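# Close the locker door until it latches

## Task

Push the locker's door shut so that its latch engages and it stays closed without the robot holding it. Swinging the door open hard counts as failure, and so does the robot toppling or being left leaning.

## Robot and tools

Robot: the LinearBot, an omnidirectional wheeled base with a column about 1.75 m high. A carriage rides up and down the column (lift_m, 0 to 1 m) and carries two identical six-joint arms, left and right, each ending in a two-finger gripper. Arm bases sit roughly 0.57 m + lift_m above the floor, 0.27 m ahead of the column and 0.33 m to each side; carriage parts hang about 0.15 m lower. A hand can reach about 0.78 m from its shoulder but only about 0.38 m below its arm base. The hand is about 0.16 m long and 0.1 m wide (0.14 m with fingers open). Parked arm joints 1 to 6: 0, 0.05, 0.05, 1.45, 0, 0; parked, the robot is about 0.95 m wide and 0.7 m long. The wheels are strong (7 N m).

Cameras: carriage_camera is fixed on the carriage, facing forward and tilted about 20 degrees down. left_wrist_camera and right_wrist_camera look out beyond their fingertips. Calibration data (K, distortion, T_world_to_cam, pos_world) use OpenCV conventions with "world" meaning the base frame; wrist camera poses are less certain at long reach.

Frames: base frame has its origin on the floor below the base centre, x forward, y left, z up. left_hand and right_hand in the results are the midpoint between each hand's finger pads, in this frame; quat_wxyz rotates base axes into hand axes (hand z along the fingers, fingers open along hand y; a hand pointing straight up with joints 1, 5, 6 at 0 gives 1, 0, 0, 0). Hand readings can be off, more so at long reach. The odometry frame is the base frame as it was at scene start; base_odometry counts wheel rotation only, so slip looks like motion. Heading is positive to the left, range -3.142 to 3.142.

Tool execute_actions: arguments "actions" (a list holding one action or nothing) and optional "cameras" (list of carriage_camera, left_wrist_camera, right_wrist_camera or all; omitted/null/all gives every camera, [] gives none). An action may contain "base", "joints" or both; they start at once and may finish at different moments. "base" holds exactly one relative move, measured from where the base last reported itself: translate_m (metres, -2 to 2, forward positive), strafe_m (metres, -2 to 2, left positive) or rotate_rad (radians, -6.3 to 6.3, counter-clockwise positive). "joints" is a single dictionary keyed by joint name, covering both arms and the lift, each value an absolute target: lift_m (metres, 0 to 1); left_/right_joint1_rad (-2.617 to 3.054, turn about vertical, 0 forward, positive left); joint2_rad (0 to 3.141, shoulder: 0 upper arm back and level, 1.57 vertical, 3.14 forward and level); joint3_rad (0 to 3.141, elbow: 0 folded, 3.14 straight); joint4_rad (-1.57 to 1.57, wrist pitch, positive lifts the fingertips); joint5_rad (-1.57 to 1.57, wrist yaw, positive swings fingertips to the right, opposite to joint 1); joint6_rad (-2.094 to 2.094, roll about the finger axis, positive clockwise viewed from the forearm); left_/right_gripper_m (0 to 0.093 m pad gap). Joints omitted may keep pushing toward an earlier target. Unknown keys or out-of-range values cause the whole call to be rejected with no motion. Each action ends within 15 s. Arms move at up to 1.8 rad/s (joints 1-3) and 2.7 rad/s (4-6). An empty actions list just reports state and pictures.

Other tools: wait {"seconds": 0 to 10} lets time pass with nothing new commanded and returns the same report. zoom_image {"camera", "region": [x0, y0, x1, y1]} gives a sharper crop (at most 504 by 504 pixels, origin top-left) of that camera's latest full picture. read_manual {"section": "licences"} only returns licence text. finished_scene {"scene": number} ends the current scene permanently and reports success; the door must already be latched and stay so, with the robot having released it and backed away.

Reading results: the "pictures" line lists camera order. base_status and joint_status describe the last accepted action: "done" (for the base, wheels turned the commanded amount even if slipping), "off_target" (settled away from target, may still push), "contact_stop" or "time_out" (target dropped, holding in place). "joint command not followed" means a self-collision check blocked that arm's targets (grippers still move); such targets may be retried automatically until replaced. on_its_own covers things not commanded this call; "held at" is the target being held. motor_effort gives percent of maximum (bracket = peak), with sizable fixed error and noise; a still-high drive_wheels reading at rest means the base is pressing on something. Joint torques have offsets and noise. "ARM HIT" means an arm struck the robot. MOTOR HOT warns from 75 °C; OVER-TEMPERATURE FAULT means an arm was halted (at 90 °C) or went limp (100 °C); outstretched arms heat quickly, so do not hold them extended for long. If a stop appears in one call, later motion calls in that same reply are skipped.

Cautions: close the door with a controlled push, never a fling, and never knock it open violently. Base contact stops trigger only after impact and may miss arm contact (arms are unwatched while turning); after a blocked drive, back off about 0.2 m along the way you came (or rotate back), repeating once if still pressing. Never reverse into an overhanging edge. Arms have no contact stop and will spring to target once free. Tipping is possible with a high carriage, extended arms or pulling, and no reading shows a lean, so check images. Keep the two arms from pressing or colliding; if an arm is blocked by the check, move that arm clear first, then the other in a later action. The robot holds its last command while you compose a reply.

Each tool is called after "Call:" in YAML: its name, and indented under it one key for each argument.

## Session

Call:
execute_actions:
  actions: []

Scene clock: 0.00 s.
Joint torques (N m, as the arm reports them, + toward a larger angle): no reading
base_odometry: x=+0.000 y=+0.000 heading=+0.000 (m, m, rad; odometry frame)
base_status: not commanded
joint_positions: lift_m=+0.300 left_joint1_rad=+0.021 left_joint2_rad=+0.052 left_joint3_rad=+0.069 left_joint4_rad=+1.498 left_joint5_rad=+0.008 left_joint6_rad=+0.010 left_gripper_m=+0.095 right_joint1_rad=-0.012 right_joint2_rad=+0.075 right_joint3_rad=+0.031 right_joint4_rad=+1.484 right_joint5_rad=+0.002 right_joint6_rad=+0.031 right_gripper_m=+0.095
joint_status: not commanded
motor_effort: lift_m=+15 drive_wheels=+0 (%)
left_hand: x=+0.2886 y=+0.3173 z=+1.3297 quat_wxyz=(+0.999, +0.004, +0.028, +0.015) (m; base frame)
right_hand: x=+0.3107 y=-0.3192 z=+1.3192 quat_wxyz=(+0.998, +0.002, +0.065, +0.010) (m; base frame)
pictures: carriage_camera, left_wrist_camera, right_wrist_camera
Images, in order (width x height): carriage_camera 504x504, left_wrist_camera 504x504, right_wrist_camera 504x504.

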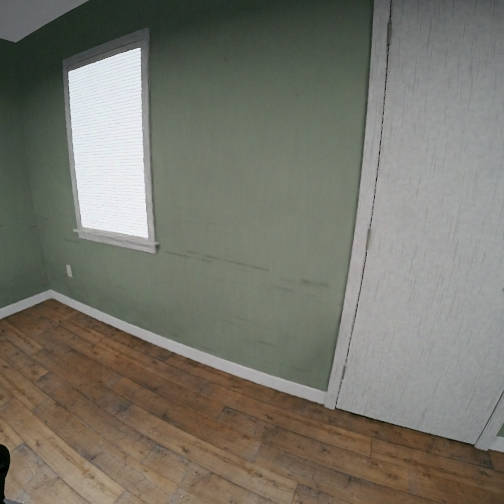

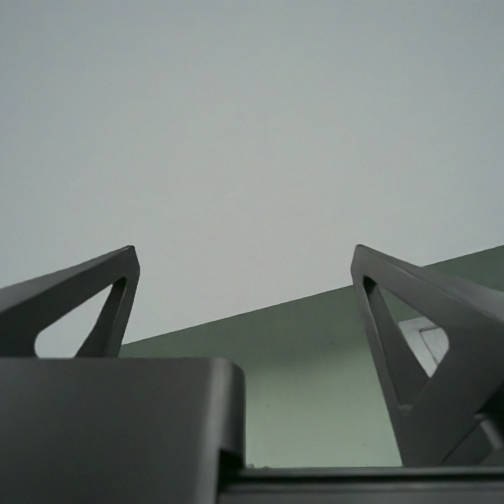

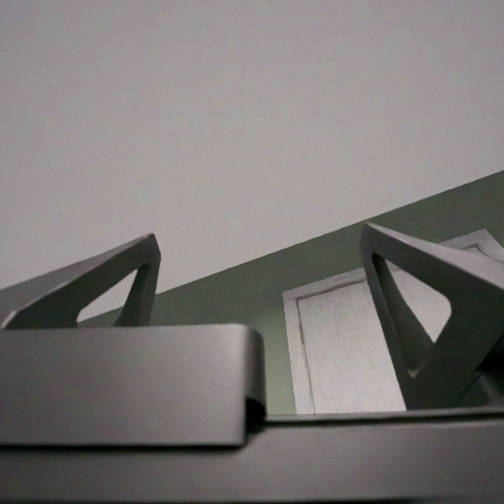

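Locker not visible; look around.

Call:
execute_actions:
  actions:
    - {"base":{"rotate_rad":-1.4}}
  cameras: ["carriage_camera"]

Call:
execute_actions:
  actions:
    - {"base":{"rotate_rad":-1.4}}
  cameras: ["carriage_camera"]

Call:
execute_actions:
  actions:
    - {"base":{"rotate_rad":-1.4}}
  cameras: ["carriage_camera"]

Scene clock: 5.60 s.
Joint torques (N m, as the arm reports them, + toward a larger angle): left_arm=[-0.25  4.72  6.82 -0.34  0.    0.08] | right_arm=[ 0.14  3.54  6.64 -0.19 -0.01  0.  ]
base_odometry: x=+0.000 y=+0.000 heading=-1.400 (m, m, rad; odometry frame)
base_status: done
joint_positions: lift_m=+0.300 left_joint1_rad=+0.021 left_joint2_rad=+0.052 left_joint3_rad=+0.069 left_joint4_rad=+1.497 left_joint5_rad=+0.008 left_joint6_rad=+0.010 left_gripper_m=+0.095 right_joint1_rad=-0.012 right_joint2_rad=+0.075 right_joint3_rad=+0.031 right_joint4_rad=+1.483 right_joint5_rad=+0.002 right_joint6_rad=+0.031 right_gripper_m=+0.095
joint_status: not commanded
motor_effort: lift_m=+15(15) drive_wheels=+3(12) (%)
left_hand: x=+0.2887 y=+0.3173 z=+1.3297 quat_wxyz=(+0.999, +0.004, +0.028, +0.015) (m; base frame)
right_hand: x=+0.3109 y=-0.3192 z=+1.3192 quat_wxyz=(+0.998, +0.002, +0.065, +0.010) (m; base frame)
pictures: carriage_camera
Images, in order (width x height): carriage_camera 504x504.

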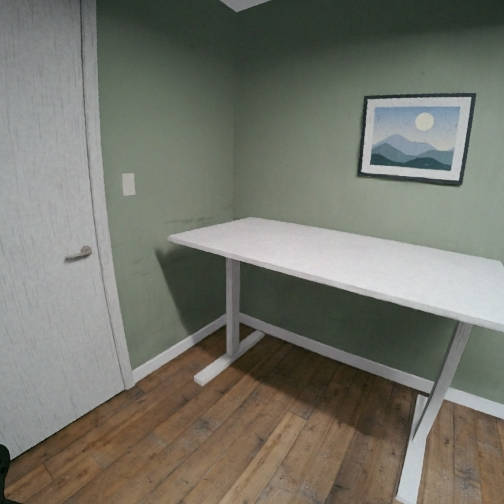

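Scene clock: 8.53 s.
Joint torques (N m, as the arm reports them, + toward a larger angle): left_arm=[-0.29  4.71  6.83 -0.3  -0.03  0.08] | right_arm=[ 0.16  3.59  6.6  -0.19 -0.04  0.03]
base_odometry: x=+0.000 y=+0.000 heading=-2.799 (m, m, rad; odometry frame)
base_status: done
joint_positions: lift_m=+0.300 left_joint1_rad=+0.021 left_joint2_rad=+0.052 left_joint3_rad=+0.069 left_joint4_rad=+1.497 left_joint5_rad=+0.008 left_joint6_rad=+0.010 left_gripper_m=+0.095 right_joint1_rad=-0.012 right_joint2_rad=+0.075 right_joint3_rad=+0.031 right_joint4_rad=+1.483 right_joint5_rad=+0.002 right_joint6_rad=+0.031 right_gripper_m=+0.095
joint_status: not commanded
motor_effort: lift_m=+15(15) drive_wheels=+3(10) (%)
left_hand: x=+0.2889 y=+0.3174 z=+1.3297 quat_wxyz=(+0.999, +0.004, +0.029, +0.015) (m; base frame)
right_hand: x=+0.3109 y=-0.3192 z=+1.3192 quat_wxyz=(+0.998, +0.002, +0.065, +0.010) (m; base frame)
pictures: carriage_camera
Images, in order (width x height): carriage_camera 504x504.

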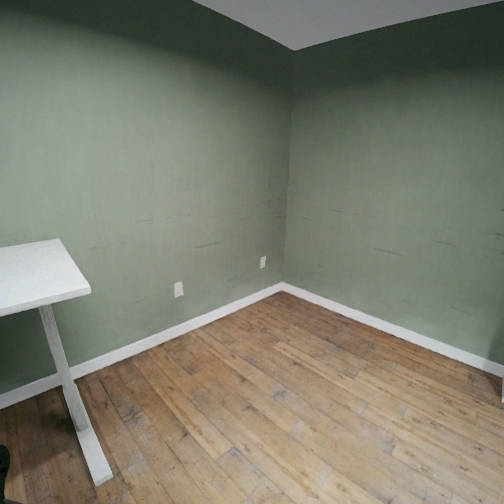

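Scene clock: 11.47 s.
Joint torques (N m, as the arm reports them, + toward a larger angle): left_arm=[-0.3   4.76  6.94 -0.36 -0.03  0.08] | right_arm=[ 0.11  3.72  6.75 -0.2  -0.03  0.01]
base_odometry: x=+0.000 y=+0.000 heading=+2.084 (m, m, rad; odometry frame)
base_status: done
joint_positions: lift_m=+0.300 left_joint1_rad=+0.021 left_joint2_rad=+0.052 left_joint3_rad=+0.069 left_joint4_rad=+1.496 left_joint5_rad=+0.008 left_joint6_rad=+0.010 left_gripper_m=+0.095 right_joint1_rad=-0.012 right_joint2_rad=+0.075 right_joint3_rad=+0.031 right_joint4_rad=+1.483 right_joint5_rad=+0.002 right_joint6_rad=+0.031 right_gripper_m=+0.095
joint_status: not commanded
motor_effort: lift_m=+15(15) drive_wheels=+3(5) (%)
left_hand: x=+0.2890 y=+0.3174 z=+1.3297 quat_wxyz=(+0.999, +0.004, +0.029, +0.015) (m; base frame)
right_hand: x=+0.3109 y=-0.3192 z=+1.3192 quat_wxyz=(+0.998, +0.002, +0.065, +0.010) (m; base frame)
pictures: carriage_camera
Images, in order (width x height): carriage_camera 504x504.

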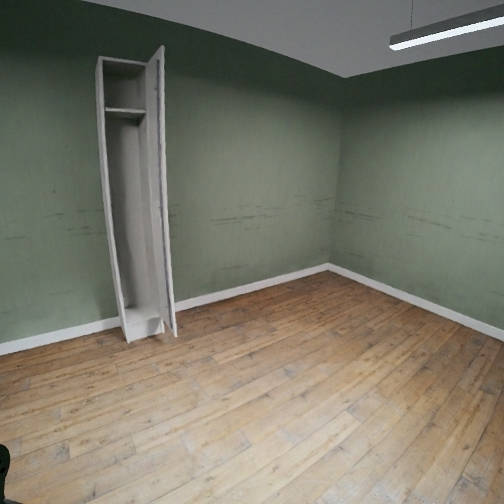

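Call:
execute_actions:
  actions:
    - {"base":{"rotate_rad":0.57}}
  cameras: []

Call:
execute_actions:
  actions:
    - {"base":{"translate_m":0.9}}
  cameras: []

Call:
execute_actions:
  actions:
    - {"base":{"strafe_m":-0.7}}
  cameras: ["carriage_camera"]

Scene clock: 19.60 s.
Joint torques (N m, as the arm reports them, + toward a larger angle): left_arm=[-0.27  4.8   6.86 -0.33 -0.02  0.09] | right_arm=[ 0.06  3.64  6.83 -0.13  0.    0.04]
base_odometry: x=+0.000 y=+0.000 heading=+2.653 (m, m, rad; odometry frame)
base_status: done
joint_positions: lift_m=+0.300 left_joint1_rad=+0.021 left_joint2_rad=+0.052 left_joint3_rad=+0.069 left_joint4_rad=+1.496 left_joint5_rad=+0.008 left_joint6_rad=+0.010 left_gripper_m=+0.095 right_joint1_rad=-0.012 right_joint2_rad=+0.075 right_joint3_rad=+0.031 right_joint4_rad=+1.483 right_joint5_rad=+0.002 right_joint6_rad=+0.031 right_gripper_m=+0.095
joint_status: not commanded
motor_effort: lift_m=+15(15) drive_wheels=+4(5) (%)
left_hand: x=+0.2890 y=+0.3174 z=+1.3297 quat_wxyz=(+0.999, +0.004, +0.029, +0.015) (m; base frame)
right_hand: x=+0.3109 y=-0.3192 z=+1.3192 quat_wxyz=(+0.998, +0.002, +0.065, +0.010) (m; base frame)
pictures: none
No camera images: the call's "cameras" was empty. Leave "cameras" out to get every camera's image.

Scene clock: 23.67 s.
Joint torques (N m, as the arm reports them, + toward a larger angle): left_arm=[-0.29  4.68  7.09 -0.32 -0.02  0.09] | right_arm=[ 0.05  3.91  6.6  -0.16 -0.05  0.04]
base_odometry: x=-0.795 y=+0.422 heading=+2.653 (m, m, rad; odometry frame)
base_status: done
joint_positions: lift_m=+0.300 left_joint1_rad=+0.021 left_joint2_rad=+0.052 left_joint3_rad=+0.069 left_joint4_rad=+1.497 left_joint5_rad=+0.008 left_joint6_rad=+0.010 left_gripper_m=+0.095 right_joint1_rad=-0.012 right_joint2_rad=+0.075 right_joint3_rad=+0.031 right_joint4_rad=+1.483 right_joint5_rad=+0.002 right_joint6_rad=+0.031 right_gripper_m=+0.095
joint_status: not commanded
motor_effort: lift_m=+15(15) drive_wheels=-1(11) (%)
left_hand: x=+0.2889 y=+0.3174 z=+1.3297 quat_wxyz=(+0.999, +0.004, +0.029, +0.015) (m; base frame)
right_hand: x=+0.3111 y=-0.3192 z=+1.3192 quat_wxyz=(+0.998, +0.002, +0.066, +0.010) (m; base frame)
pictures: none
No camera images: the call's "cameras" was empty. Leave "cameras" out to get every camera's image.

Scene clock: 27.30 s.
Joint torques (N m, as the arm reports them, + toward a larger angle): left_arm=[-0.12  4.78  6.88 -0.31 -0.04  0.09] | right_arm=[-0.03  3.83  6.65 -0.17 -0.04 -0.01]
base_odometry: x=-0.467 y=+1.040 heading=+2.654 (m, m, rad; odometry frame)
base_status: done
joint_positions: lift_m=+0.300 left_joint1_rad=+0.021 left_joint2_rad=+0.052 left_joint3_rad=+0.069 left_joint4_rad=+1.497 left_joint5_rad=+0.008 left_joint6_rad=+0.010 left_gripper_m=+0.095 right_joint1_rad=-0.012 right_joint2_rad=+0.075 right_joint3_rad=+0.031 right_joint4_rad=+1.483 right_joint5_rad=+0.002 right_joint6_rad=+0.031 right_gripper_m=+0.095
joint_status: not commanded
motor_effort: lift_m=+15(15) drive_wheels=-2(6) (%)
left_hand: x=+0.2889 y=+0.3174 z=+1.3297 quat_wxyz=(+0.999, +0.004, +0.029, +0.015) (m; base frame)
right_hand: x=+0.3111 y=-0.3192 z=+1.3192 quat_wxyz=(+0.998, +0.002, +0.066, +0.010) (m; base frame)
pictures: carriage_camera
Images, in order (width x height): carriage_camera 504x504.

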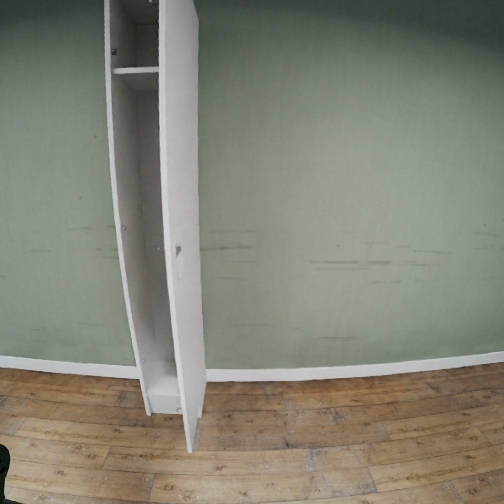

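Call:
execute_actions:
  actions:
    - {"base":{"strafe_m":-0.15},"joints":{"lift_m":0.1,"left_joint1_rad":0,"left_joint2_rad":1.2,"left_joint3_rad":1.2,"left_joint4_rad":0,"left_gripper_m":0}}
  cameras: []

Call:
execute_actions:
  actions:
    - {"base":{"translate_m":0.35}}

Scene clock: 37.07 s.
Joint torques (N m, as the arm reports them, + toward a larger angle): left_arm=[-1.07 -4.9  11.37  2.45 -0.02  0.07] | right_arm=[ 0.1   3.9   6.74 -0.17 -0.05  0.04]
base_odometry: x=-0.397 y=+1.173 heading=+2.654 (m, m, rad; odometry frame)
base_status: done
joint_positions: lift_m=+0.100 left_joint1_rad=+0.008 left_joint2_rad=+1.194 left_joint3_rad=+1.181 left_joint4_rad=+0.018 left_joint5_rad=+0.008 left_joint6_rad=+0.010 left_gripper_m=+0.001 right_joint1_rad=-0.012 right_joint2_rad=+0.075 right_joint3_rad=+0.031 right_joint4_rad=+1.483 right_joint5_rad=+0.002 right_joint6_rad=+0.031 right_gripper_m=+0.095
joint_status: all done
motor_effort: lift_m=+13(14) drive_wheels=-1(10) (%)
left_hand: x=+0.6892 y=+0.3204 z=+1.1106 quat_wxyz=(+0.709, +0.004, +0.705, +0.004) (m; base frame)
right_hand: x=+0.3111 y=-0.3192 z=+1.1199 quat_wxyz=(+0.998, +0.002, +0.066, +0.010) (m; base frame)
pictures: none
No camera images: the call's "cameras" was empty. Leave "cameras" out to get every camera's image.

Scene clock: 39.73 s.
Joint torques (N m, as the arm reports them, + toward a larger angle): left_arm=[-0.97 -5.12 11.21  2.45 -0.01  0.09] | right_arm=[ 0.07  3.78  6.68 -0.22  0.01  0.02]
base_odometry: x=-0.706 y=+1.337 heading=+2.653 (m, m, rad; odometry frame)
base_status: done
joint_positions: lift_m=+0.100 left_joint1_rad=+0.008 left_joint2_rad=+1.194 left_joint3_rad=+1.181 left_joint4_rad=+0.017 left_joint5_rad=+0.008 left_joint6_rad=+0.010 left_gripper_m=+0.001 right_joint1_rad=-0.012 right_joint2_rad=+0.075 right_joint3_rad=+0.031 right_joint4_rad=+1.482 right_joint5_rad=+0.002 right_joint6_rad=+0.031 right_gripper_m=+0.095
joint_status: not commanded
motor_effort: lift_m=+13(13) drive_wheels=-3(11) (%)
left_hand: x=+0.6892 y=+0.3204 z=+1.1103 quat_wxyz=(+0.708, +0.004, +0.706, +0.004) (m; base frame)
right_hand: x=+0.3111 y=-0.3192 z=+1.1199 quat_wxyz=(+0.998, +0.002, +0.066, +0.010) (m; base frame)
pictures: carriage_camera, left_wrist_camera, right_wrist_camera
camera_calibration (this result's frames):
carriage_camera: T_world_to_cam=[[0.0476695, -0.998415, 0.0299341, -0.0380915], [-0.299029, -0.0428582, -0.953281, 1.11033], [0.953053, 0.0364913, -0.300598, 0.164298], [0, 0, 0, 1]] pos_world=[0.177251, 0.00355999, 1.10898]
left_wrist_camera: T_world_to_cam=[[-0.0308997, -0.999513, 0.00433186, 0.329192], [-0.569448, 0.0140422, -0.821907, 1.31018], [0.821446, -0.0278634, -0.569605, 0.196764], [0, 0, 0, 1]] pos_world=[0.594618, 0.316117, 1.18749]
right_wrist_camera: T_world_to_cam=[[0.0823828, -0.996566, -0.00828098, -0.334303], [0.695379, 0.0634329, -0.715838, 0.603339], [0.713905, 0.0532143, 0.698217, -0.864306], [0, 0, 0, 1]] pos_world=[0.225024, -0.325433, 1.0326]
Images, in order (width x height): carriage_camera 504x504, left_wrist_camera 504x504, right_wrist_camera 504x504.

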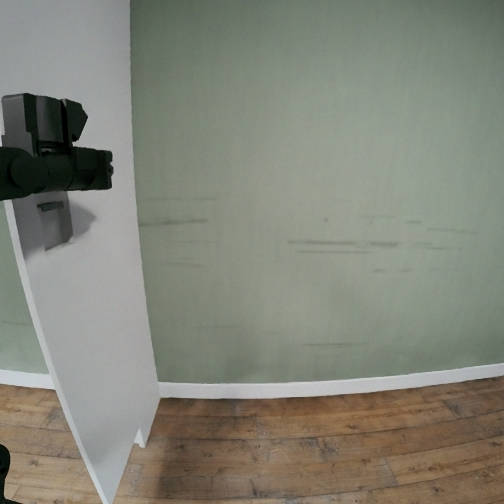

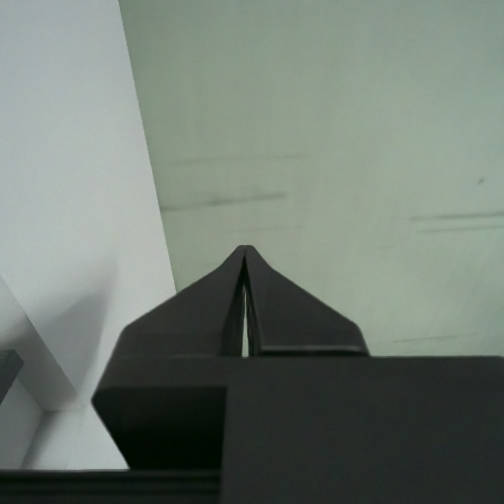

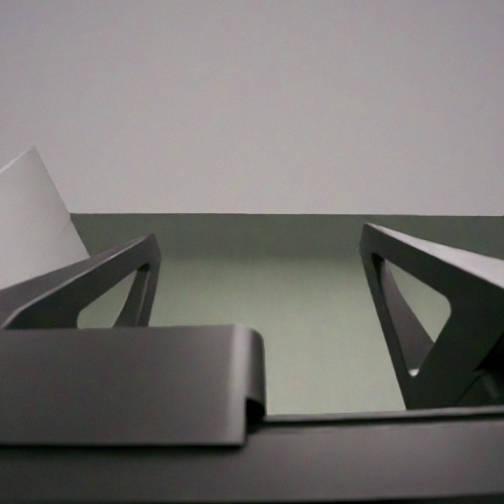

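Call:
execute_actions:
  actions:
    - {"base":{"strafe_m":0.22}}

Scene clock: 44.00 s.
Joint torques (N m, as the arm reports them, + toward a larger angle): left_arm=[ 0.52 -4.95 11.26  2.46 -0.11  0.09] | right_arm=[-0.09  3.71  6.76 -0.18 -0.05  0.02]
base_odometry: x=-0.809 y=+1.143 heading=+2.653 (m, m, rad; odometry frame)
base_status: done
joint_positions: lift_m=+0.100 left_joint1_rad=-0.009 left_joint2_rad=+1.194 left_joint3_rad=+1.181 left_joint4_rad=+0.017 left_joint5_rad=+0.015 left_joint6_rad=+0.011 left_gripper_m=+0.001 right_joint1_rad=-0.012 right_joint2_rad=+0.075 right_joint3_rad=+0.031 right_joint4_rad=+1.482 right_joint5_rad=+0.002 right_joint6_rad=+0.031 right_gripper_m=+0.095
joint_status: not commanded
motor_effort: lift_m=+13(13) drive_wheels=-1(12) (%)
left_hand: x=+0.6892 y=+0.3122 z=+1.1103 quat_wxyz=(+0.708, +0.012, +0.706, -0.005) (m; base frame)
right_hand: x=+0.3111 y=-0.3193 z=+1.1199 quat_wxyz=(+0.998, +0.003, +0.066, +0.010) (m; base frame)
pictures: carriage_camera, left_wrist_camera, right_wrist_camera
camera_calibration (this result's frames):
carriage_camera: T_world_to_cam=[[0.0476695, -0.998415, 0.0299341, -0.0380915], [-0.299029, -0.0428582, -0.953281, 1.11033], [0.953053, 0.0364913, -0.300598, 0.164298], [0, 0, 0, 1]] pos_world=[0.177251, 0.00355999, 1.10898]
left_wrist_camera: T_world_to_cam=[[-0.0545275, -0.998505, 0.00392786, 0.33738], [-0.568949, 0.0278367, -0.821901, 1.30561], [0.820563, -0.0470509, -0.569616, 0.203187], [0, 0, 0, 1]] pos_world=[0.594492, 0.310092, 1.18749]
right_wrist_camera: T_world_to_cam=[[0.0823327, -0.996567, -0.00865742, -0.333932], [0.695386, 0.0636686, -0.715811, 0.603386], [0.713905, 0.0529144, 0.698241, -0.864424], [0, 0, 0, 1]] pos_world=[0.225023, -0.325462, 1.0326]
Images, in order (width x height): carriage_camera 504x504, left_wrist_camera 504x504, right_wrist_camera 504x504.

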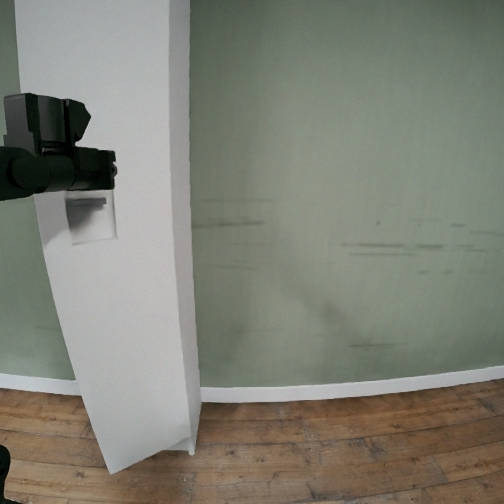

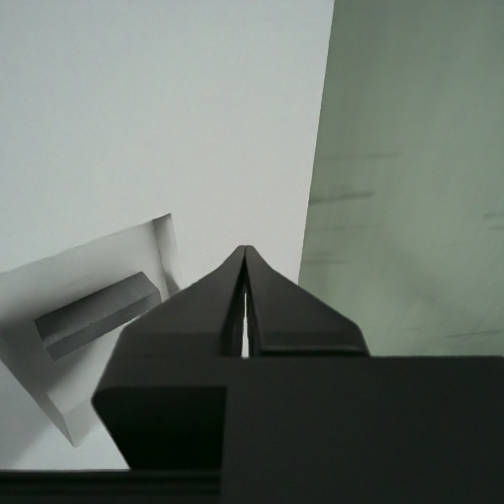

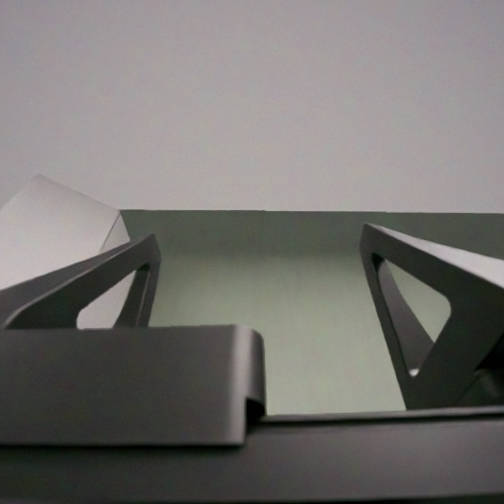

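Call:
execute_actions:
  actions:
    - {"base":{"strafe_m":0.1},"joints":{"lift_m":0.18}}
  cameras: ["carriage_camera","left_wrist_camera"]

Call:
execute_actions:
  actions:
    - {"base":{"translate_m":0.1}}
  cameras: ["carriage_camera","left_wrist_camera"]

Scene clock: 48.17 s.
Joint torques (N m, as the arm reports them, + toward a larger angle): left_arm=[ 0.37 -4.93 10.42  2.5  -0.1   0.1 ] | right_arm=[-0.06  3.78  6.7  -0.16 -0.02  0.01]
base_odometry: x=-0.856 y=+1.055 heading=+2.653 (m, m, rad; odometry frame)
base_status: done
joint_positions: lift_m=+0.180 left_joint1_rad=-0.008 left_joint2_rad=+1.194 left_joint3_rad=+1.189 left_joint4_rad=+0.012 left_joint5_rad=+0.013 left_joint6_rad=+0.011 left_gripper_m=+0.001 right_joint1_rad=-0.012 right_joint2_rad=+0.075 right_joint3_rad=+0.031 right_joint4_rad=+1.483 right_joint5_rad=+0.003 right_joint6_rad=+0.031 right_gripper_m=+0.095
joint_status: all done
motor_effort: lift_m=+16(21) drive_wheels=+1(11) (%)
left_hand: x=+0.6887 y=+0.3132 z=+1.1926 quat_wxyz=(+0.710, +0.011, +0.705, -0.003) (m; base frame)
right_hand: x=+0.3111 y=-0.3194 z=+1.1995 quat_wxyz=(+0.998, +0.003, +0.066, +0.010) (m; base frame)
pictures: carriage_camera, left_wrist_camera
camera_calibration (this result's frames):
carriage_camera: T_world_to_cam=[[0.0476695, -0.998415, 0.0299341, -0.0404729], [-0.299029, -0.0428582, -0.953281, 1.18616], [0.953053, 0.0364913, -0.300598, 0.188211], [0, 0, 0, 1]] pos_world=[0.177251, 0.00355999, 1.18853]
left_wrist_camera: T_world_to_cam=[[-0.0511123, -0.998686, 0.00378481, 0.33587], [-0.566217, 0.0258565, -0.823851, 1.37408], [0.82267, -0.0442519, -0.566794, 0.244824], [0, 0, 0, 1]] pos_world=[0.593784, 0.310733, 1.26953]
Images, in order (width x height): carriage_camera 504x504, left_wrist_camera 504x504.

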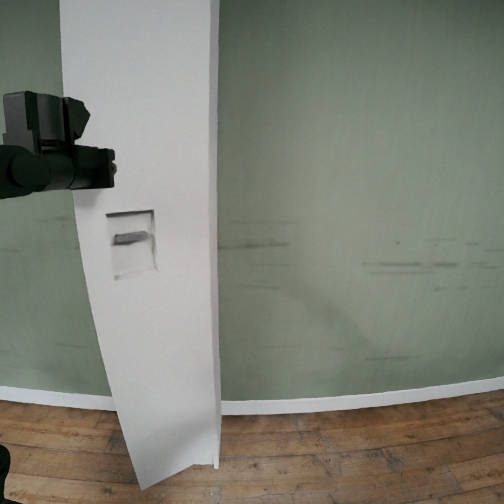

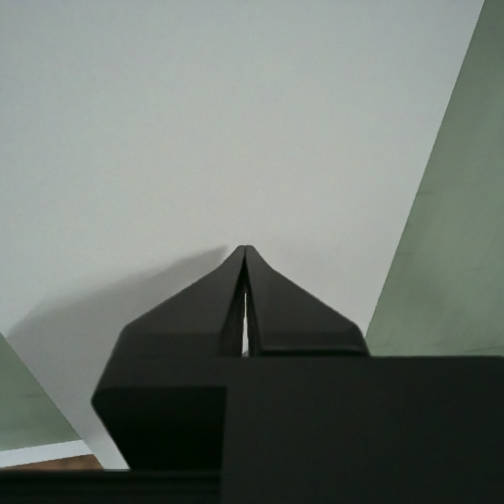

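Scene clock: 49.83 s.
Joint torques (N m, as the arm reports them, + toward a larger angle): left_arm=[ 0.47 -4.45 10.66  2.56 -0.09  0.09] | right_arm=[ 0.01  3.65  6.69 -0.18 -0.03  0.01]
base_odometry: x=-0.945 y=+1.102 heading=+2.653 (m, m, rad; odometry frame)
base_status: done
joint_positions: lift_m=+0.180 left_joint1_rad=-0.008 left_joint2_rad=+1.191 left_joint3_rad=+1.189 left_joint4_rad=+0.010 left_joint5_rad=+0.016 left_joint6_rad=+0.011 left_gripper_m=+0.001 right_joint1_rad=-0.012 right_joint2_rad=+0.075 right_joint3_rad=+0.031 right_joint4_rad=+1.483 right_joint5_rad=+0.003 right_joint6_rad=+0.031 right_gripper_m=+0.095
joint_status: not commanded
motor_effort: lift_m=+16(16) drive_wheels=+2(7) (%)
left_hand: x=+0.6878 y=+0.3126 z=+1.1933 quat_wxyz=(+0.710, +0.012, +0.704, -0.005) (m; base frame)
right_hand: x=+0.3111 y=-0.3194 z=+1.1995 quat_wxyz=(+0.998, +0.003, +0.066, +0.010) (m; base frame)
pictures: carriage_camera, left_wrist_camera
camera_calibration (this result's frames):
carriage_camera: T_world_to_cam=[[0.0476695, -0.998415, 0.0299341, -0.0404729], [-0.299029, -0.0428582, -0.953281, 1.18616], [0.953053, 0.0364913, -0.300598, 0.188211], [0, 0, 0, 1]] pos_world=[0.177251, 0.00355999, 1.18853]
left_wrist_camera: T_world_to_cam=[[-0.0545435, -0.998504, 0.00372512, 0.337611], [-0.565496, 0.0278152, -0.824282, 1.37349], [0.822946, -0.0470658, -0.566167, 0.245878], [0, 0, 0, 1]] pos_world=[0.592774, 0.310475, 1.2701]
Images, in order (width x height): carriage_camera 504x504, left_wrist_camera 504x504.

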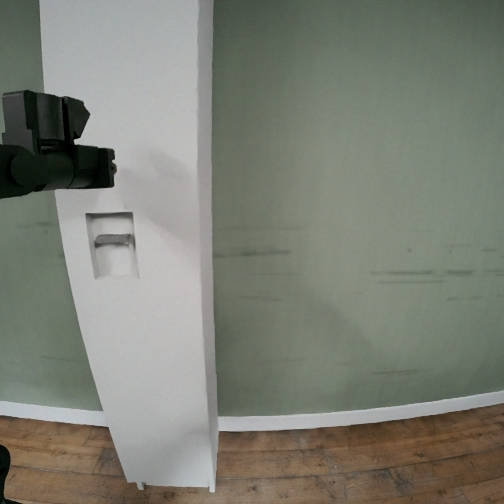

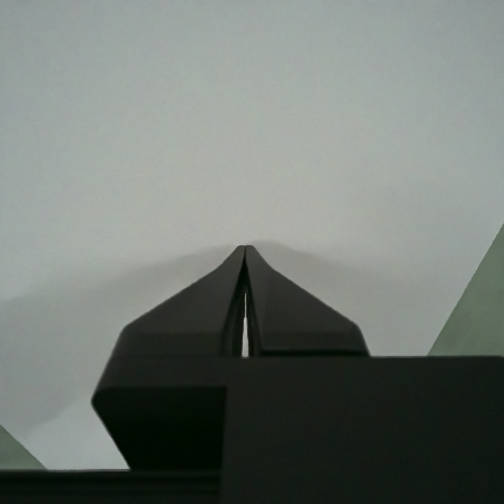

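Looks nearly shut. A small extra push, then back off.

Call:
execute_actions:
  actions:
    - {"base":{"translate_m":0.025}}
  cameras: []

Call:
execute_actions:
  actions:
    - {"base":{"translate_m":-0.5}}
  cameras: ["carriage_camera"]

Scene clock: 52.73 s.
Joint torques (N m, as the arm reports them, + toward a larger angle): left_arm=[ 0.55 -3.09 10.5   2.84 -0.07  0.08] | right_arm=[ 0.07  3.77  6.65 -0.17 -0.01 -0.01]
base_odometry: x=-0.967 y=+1.113 heading=+2.654 (m, m, rad; odometry frame)
base_status: done
joint_positions: lift_m=+0.180 left_joint1_rad=-0.008 left_joint2_rad=+1.176 left_joint3_rad=+1.189 left_joint4_rad=-0.013 left_joint5_rad=+0.004 left_joint6_rad=+0.011 left_gripper_m=+0.001 right_joint1_rad=-0.012 right_joint2_rad=+0.075 right_joint3_rad=+0.031 right_joint4_rad=+1.482 right_joint5_rad=+0.003 right_joint6_rad=+0.031 right_gripper_m=+0.095
joint_status: not commanded
motor_effort: lift_m=+16(16) drive_wheels=+4(7) (%)
left_hand: x=+0.6832 y=+0.3148 z=+1.1937 quat_wxyz=(+0.707, +0.008, +0.707, +0.000) (m; base frame)
right_hand: x=+0.3112 y=-0.3194 z=+1.1994 quat_wxyz=(+0.998, +0.003, +0.066, +0.010) (m; base frame)
pictures: none
No camera images: the call's "cameras" was empty. Leave "cameras" out to get every camera's image.

Scene clock: 55.83 s.
Joint torques (N m, as the arm reports them, + toward a larger angle): left_arm=[ 0.41 -4.1  10.55  2.57  0.01  0.09] | right_arm=[ 0.02  3.74  6.66 -0.21 -0.02 -0.04]
base_odometry: x=-0.525 y=+0.879 heading=+2.654 (m, m, rad; odometry frame)
base_status: done
joint_positions: lift_m=+0.180 left_joint1_rad=-0.008 left_joint2_rad=+1.186 left_joint3_rad=+1.189 left_joint4_rad=+0.000 left_joint5_rad=+0.005 left_joint6_rad=+0.011 left_gripper_m=+0.001 right_joint1_rad=-0.012 right_joint2_rad=+0.075 right_joint3_rad=+0.031 right_joint4_rad=+1.484 right_joint5_rad=+0.003 right_joint6_rad=+0.031 right_gripper_m=+0.095
joint_status: not commanded
motor_effort: lift_m=+16(16) drive_wheels=-1(13) (%)
left_hand: x=+0.6863 y=+0.3146 z=+1.1927 quat_wxyz=(+0.708, +0.008, +0.706, -0.001) (m; base frame)
right_hand: x=+0.3108 y=-0.3194 z=+1.1995 quat_wxyz=(+0.998, +0.003, +0.065, +0.010) (m; base frame)
pictures: carriage_camera
camera_calibration (this result's frames):
carriage_camera: T_world_to_cam=[[0.0476695, -0.998415, 0.0299341, -0.0404729], [-0.299029, -0.0428582, -0.953281, 1.18616], [0.953053, 0.0364913, -0.300598, 0.188211], [0, 0, 0, 1]] pos_world=[0.177251, 0.00355999, 1.18853]
Images, in order (width x height): carriage_camera 504x504.

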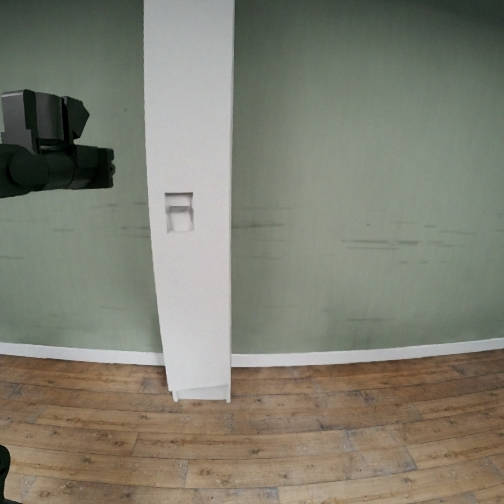

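Call:
zoom_image:
  camera: "carriage_camera"
  region: [130, 170, 270, 410]

Region (130, 170, 270, 410) of carriage_camera's 504x504 image, scaled by 2.100, with more detail than that image has; it fills the left 294 columns of this view, and the rest is white.

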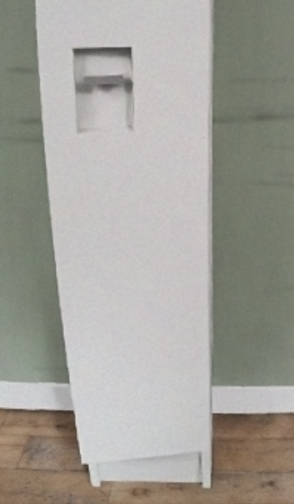

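Call:
execute_actions:
  actions:
    - {"base":{"strafe_m":0.04}}
  cameras: []

Call:
execute_actions:
  actions:
    - {"base":{"translate_m":0.47}}
  cameras: ["carriage_camera"]

Call:
execute_actions:
  actions:
    - {"base":{"translate_m":0.06}}
  cameras: ["carriage_camera"]

Scene clock: 61.80 s.
Joint torques (N m, as the arm reports them, + toward a larger angle): left_arm=[ 0.34 -4.   10.64  2.67  0.04  0.07] | right_arm=[ 0.05  3.79  6.7  -0.15  0.02  0.  ]
base_odometry: x=-0.544 y=+0.843 heading=+2.654 (m, m, rad; odometry frame)
base_status: done
joint_positions: lift_m=+0.180 left_joint1_rad=-0.008 left_joint2_rad=+1.186 left_joint3_rad=+1.189 left_joint4_rad=+0.000 left_joint5_rad=+0.005 left_joint6_rad=+0.011 left_gripper_m=+0.001 right_joint1_rad=-0.012 right_joint2_rad=+0.075 right_joint3_rad=+0.031 right_joint4_rad=+1.484 right_joint5_rad=+0.003 right_joint6_rad=+0.031 right_gripper_m=+0.095
joint_status: not commanded
motor_effort: lift_m=+16(16) drive_wheels=+1(4) (%)
left_hand: x=+0.6863 y=+0.3146 z=+1.1927 quat_wxyz=(+0.708, +0.008, +0.706, -0.001) (m; base frame)
right_hand: x=+0.3108 y=-0.3194 z=+1.1995 quat_wxyz=(+0.998, +0.003, +0.065, +0.010) (m; base frame)
pictures: none
No camera images: the call's "cameras" was empty. Leave "cameras" out to get every camera's image.

Scene clock: 64.83 s.
Joint torques (N m, as the arm reports them, + toward a larger angle): left_arm=[ 0.38 -4.12 10.51  2.58  0.02  0.08] | right_arm=[ 0.    3.76  6.62 -0.22 -0.04 -0.01]
base_odometry: x=-0.959 y=+1.063 heading=+2.654 (m, m, rad; odometry frame)
base_status: done
joint_positions: lift_m=+0.180 left_joint1_rad=-0.008 left_joint2_rad=+1.187 left_joint3_rad=+1.189 left_joint4_rad=+0.005 left_joint5_rad=+0.004 left_joint6_rad=+0.011 left_gripper_m=+0.001 right_joint1_rad=-0.012 right_joint2_rad=+0.075 right_joint3_rad=+0.031 right_joint4_rad=+1.482 right_joint5_rad=+0.002 right_joint6_rad=+0.031 right_gripper_m=+0.095
joint_status: not commanded
motor_effort: lift_m=+16(16) drive_wheels=-3(14) (%)
left_hand: x=+0.6865 y=+0.3146 z=+1.1936 quat_wxyz=(+0.709, +0.008, +0.705, +0.000) (m; base frame)
right_hand: x=+0.3112 y=-0.3193 z=+1.1994 quat_wxyz=(+0.998, +0.003, +0.066, +0.010) (m; base frame)
pictures: carriage_camera
camera_calibration (this result's frames):
carriage_camera: T_world_to_cam=[[0.0476695, -0.998415, 0.0299341, -0.0404729], [-0.299029, -0.0428582, -0.953281, 1.18616], [0.953053, 0.0364913, -0.300598, 0.188211], [0, 0, 0, 1]] pos_world=[0.177251, 0.00355999, 1.18853]
Images, in order (width x height): carriage_camera 504x504.

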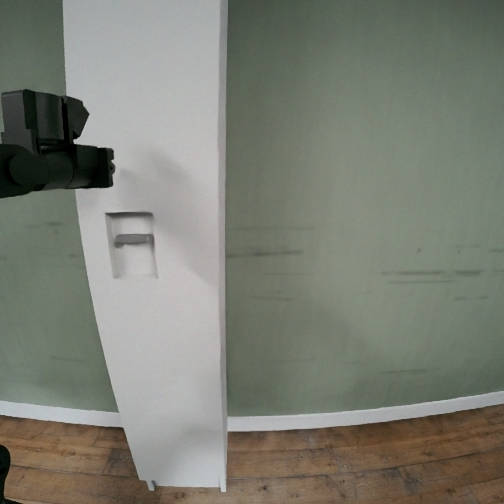

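Scene clock: 66.13 s.
Joint torques (N m, as the arm reports them, + toward a larger angle): left_arm=[ 0.44  5.08 10.18  3.97  0.07  0.07] | right_arm=[ 0.13  3.81  6.68 -0.15 -0.03  0.03]
base_odometry: x=-1.012 y=+1.091 heading=+2.656 (m, m, rad; odometry frame)
base_status: translate_m contact_stop (by the wheels' count: +0.059 of +0.060)
joint_positions: lift_m=+0.180 left_joint1_rad=-0.006 left_joint2_rad=+1.104 left_joint3_rad=+1.190 left_joint4_rad=-0.120 left_joint5_rad=+0.001 left_joint6_rad=+0.011 left_gripper_m=+0.001 right_joint1_rad=-0.012 right_joint2_rad=+0.075 right_joint3_rad=+0.031 right_joint4_rad=+1.482 right_joint5_rad=+0.002 right_joint6_rad=+0.031 right_gripper_m=+0.095
joint_status: not commanded
motor_effort: lift_m=+16(16) drive_wheels=+5(14) (%)
left_hand: x=+0.6603 y=+0.3159 z=+1.1951 quat_wxyz=(+0.695, +0.006, +0.719, +0.001) (m; base frame)
right_hand: x=+0.3111 y=-0.3193 z=+1.1995 quat_wxyz=(+0.998, +0.003, +0.066, +0.010) (m; base frame)
pictures: carriage_camera
camera_calibration (this result's frames):
carriage_camera: T_world_to_cam=[[0.0476695, -0.998415, 0.0299341, -0.040473], [-0.299029, -0.0428582, -0.953281, 1.18617], [0.953053, 0.0364913, -0.300598, 0.188213], [0, 0, 0, 1]] pos_world=[0.177251, 0.00355999, 1.18854]
Images, in order (width x height): carriage_camera 504x504.

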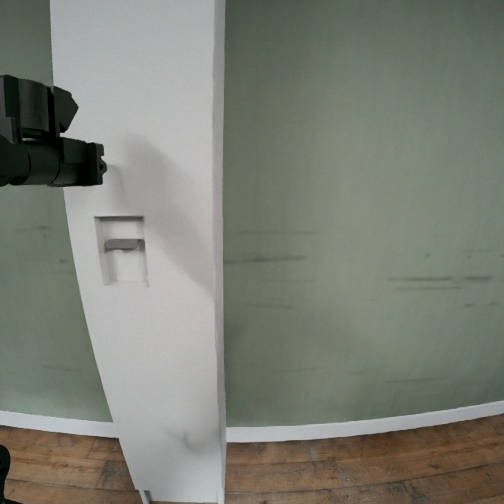

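Firmly shut.

Call:
execute_actions:
  actions:
    - {"base":{"translate_m":-0.5}}
  cameras: ["carriage_camera"]

Call:
finished_scene:
  scene: 1

Scene clock: 72.27 s.
Joint torques (N m, as the arm reports them, + toward a larger angle): left_arm=[ 0.45 -4.68 10.37  2.65  0.08  0.07] | right_arm=[-0.08  3.59  6.56 -0.16 -0.01  0.  ]
base_odometry: x=-0.570 y=+0.857 heading=+2.656 (m, m, rad; odometry frame)
base_status: done
joint_positions: lift_m=+0.180 left_joint1_rad=-0.006 left_joint2_rad=+1.193 left_joint3_rad=+1.190 left_joint4_rad=+0.000 left_joint5_rad=+0.001 left_joint6_rad=+0.011 left_gripper_m=+0.001 right_joint1_rad=-0.012 right_joint2_rad=+0.075 right_joint3_rad=+0.031 right_joint4_rad=+1.484 right_joint5_rad=+0.002 right_joint6_rad=+0.031 right_gripper_m=+0.095
joint_status: not commanded
motor_effort: lift_m=+16(16) drive_wheels=-1(16) (%)
left_hand: x=+0.6882 y=+0.3156 z=+1.1907 quat_wxyz=(+0.706, +0.007, +0.708, +0.001) (m; base frame)
right_hand: x=+0.3108 y=-0.3193 z=+1.1995 quat_wxyz=(+0.998, +0.003, +0.065, +0.010) (m; base frame)
pictures: carriage_camera
camera_calibration (this result's frames):
carriage_camera: T_world_to_cam=[[0.0476695, -0.998415, 0.0299341, -0.040473], [-0.299029, -0.0428582, -0.953281, 1.18617], [0.953053, 0.0364913, -0.300598, 0.188213], [0, 0, 0, 1]] pos_world=[0.177251, 0.00355999, 1.18854]
Images, in order (width x height): carriage_camera 504x504.

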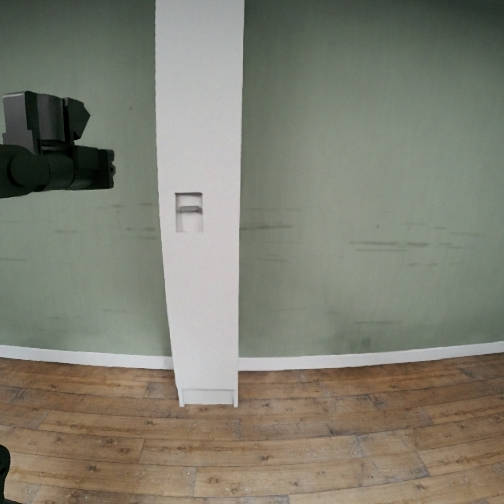

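The scene is finished: the task was done.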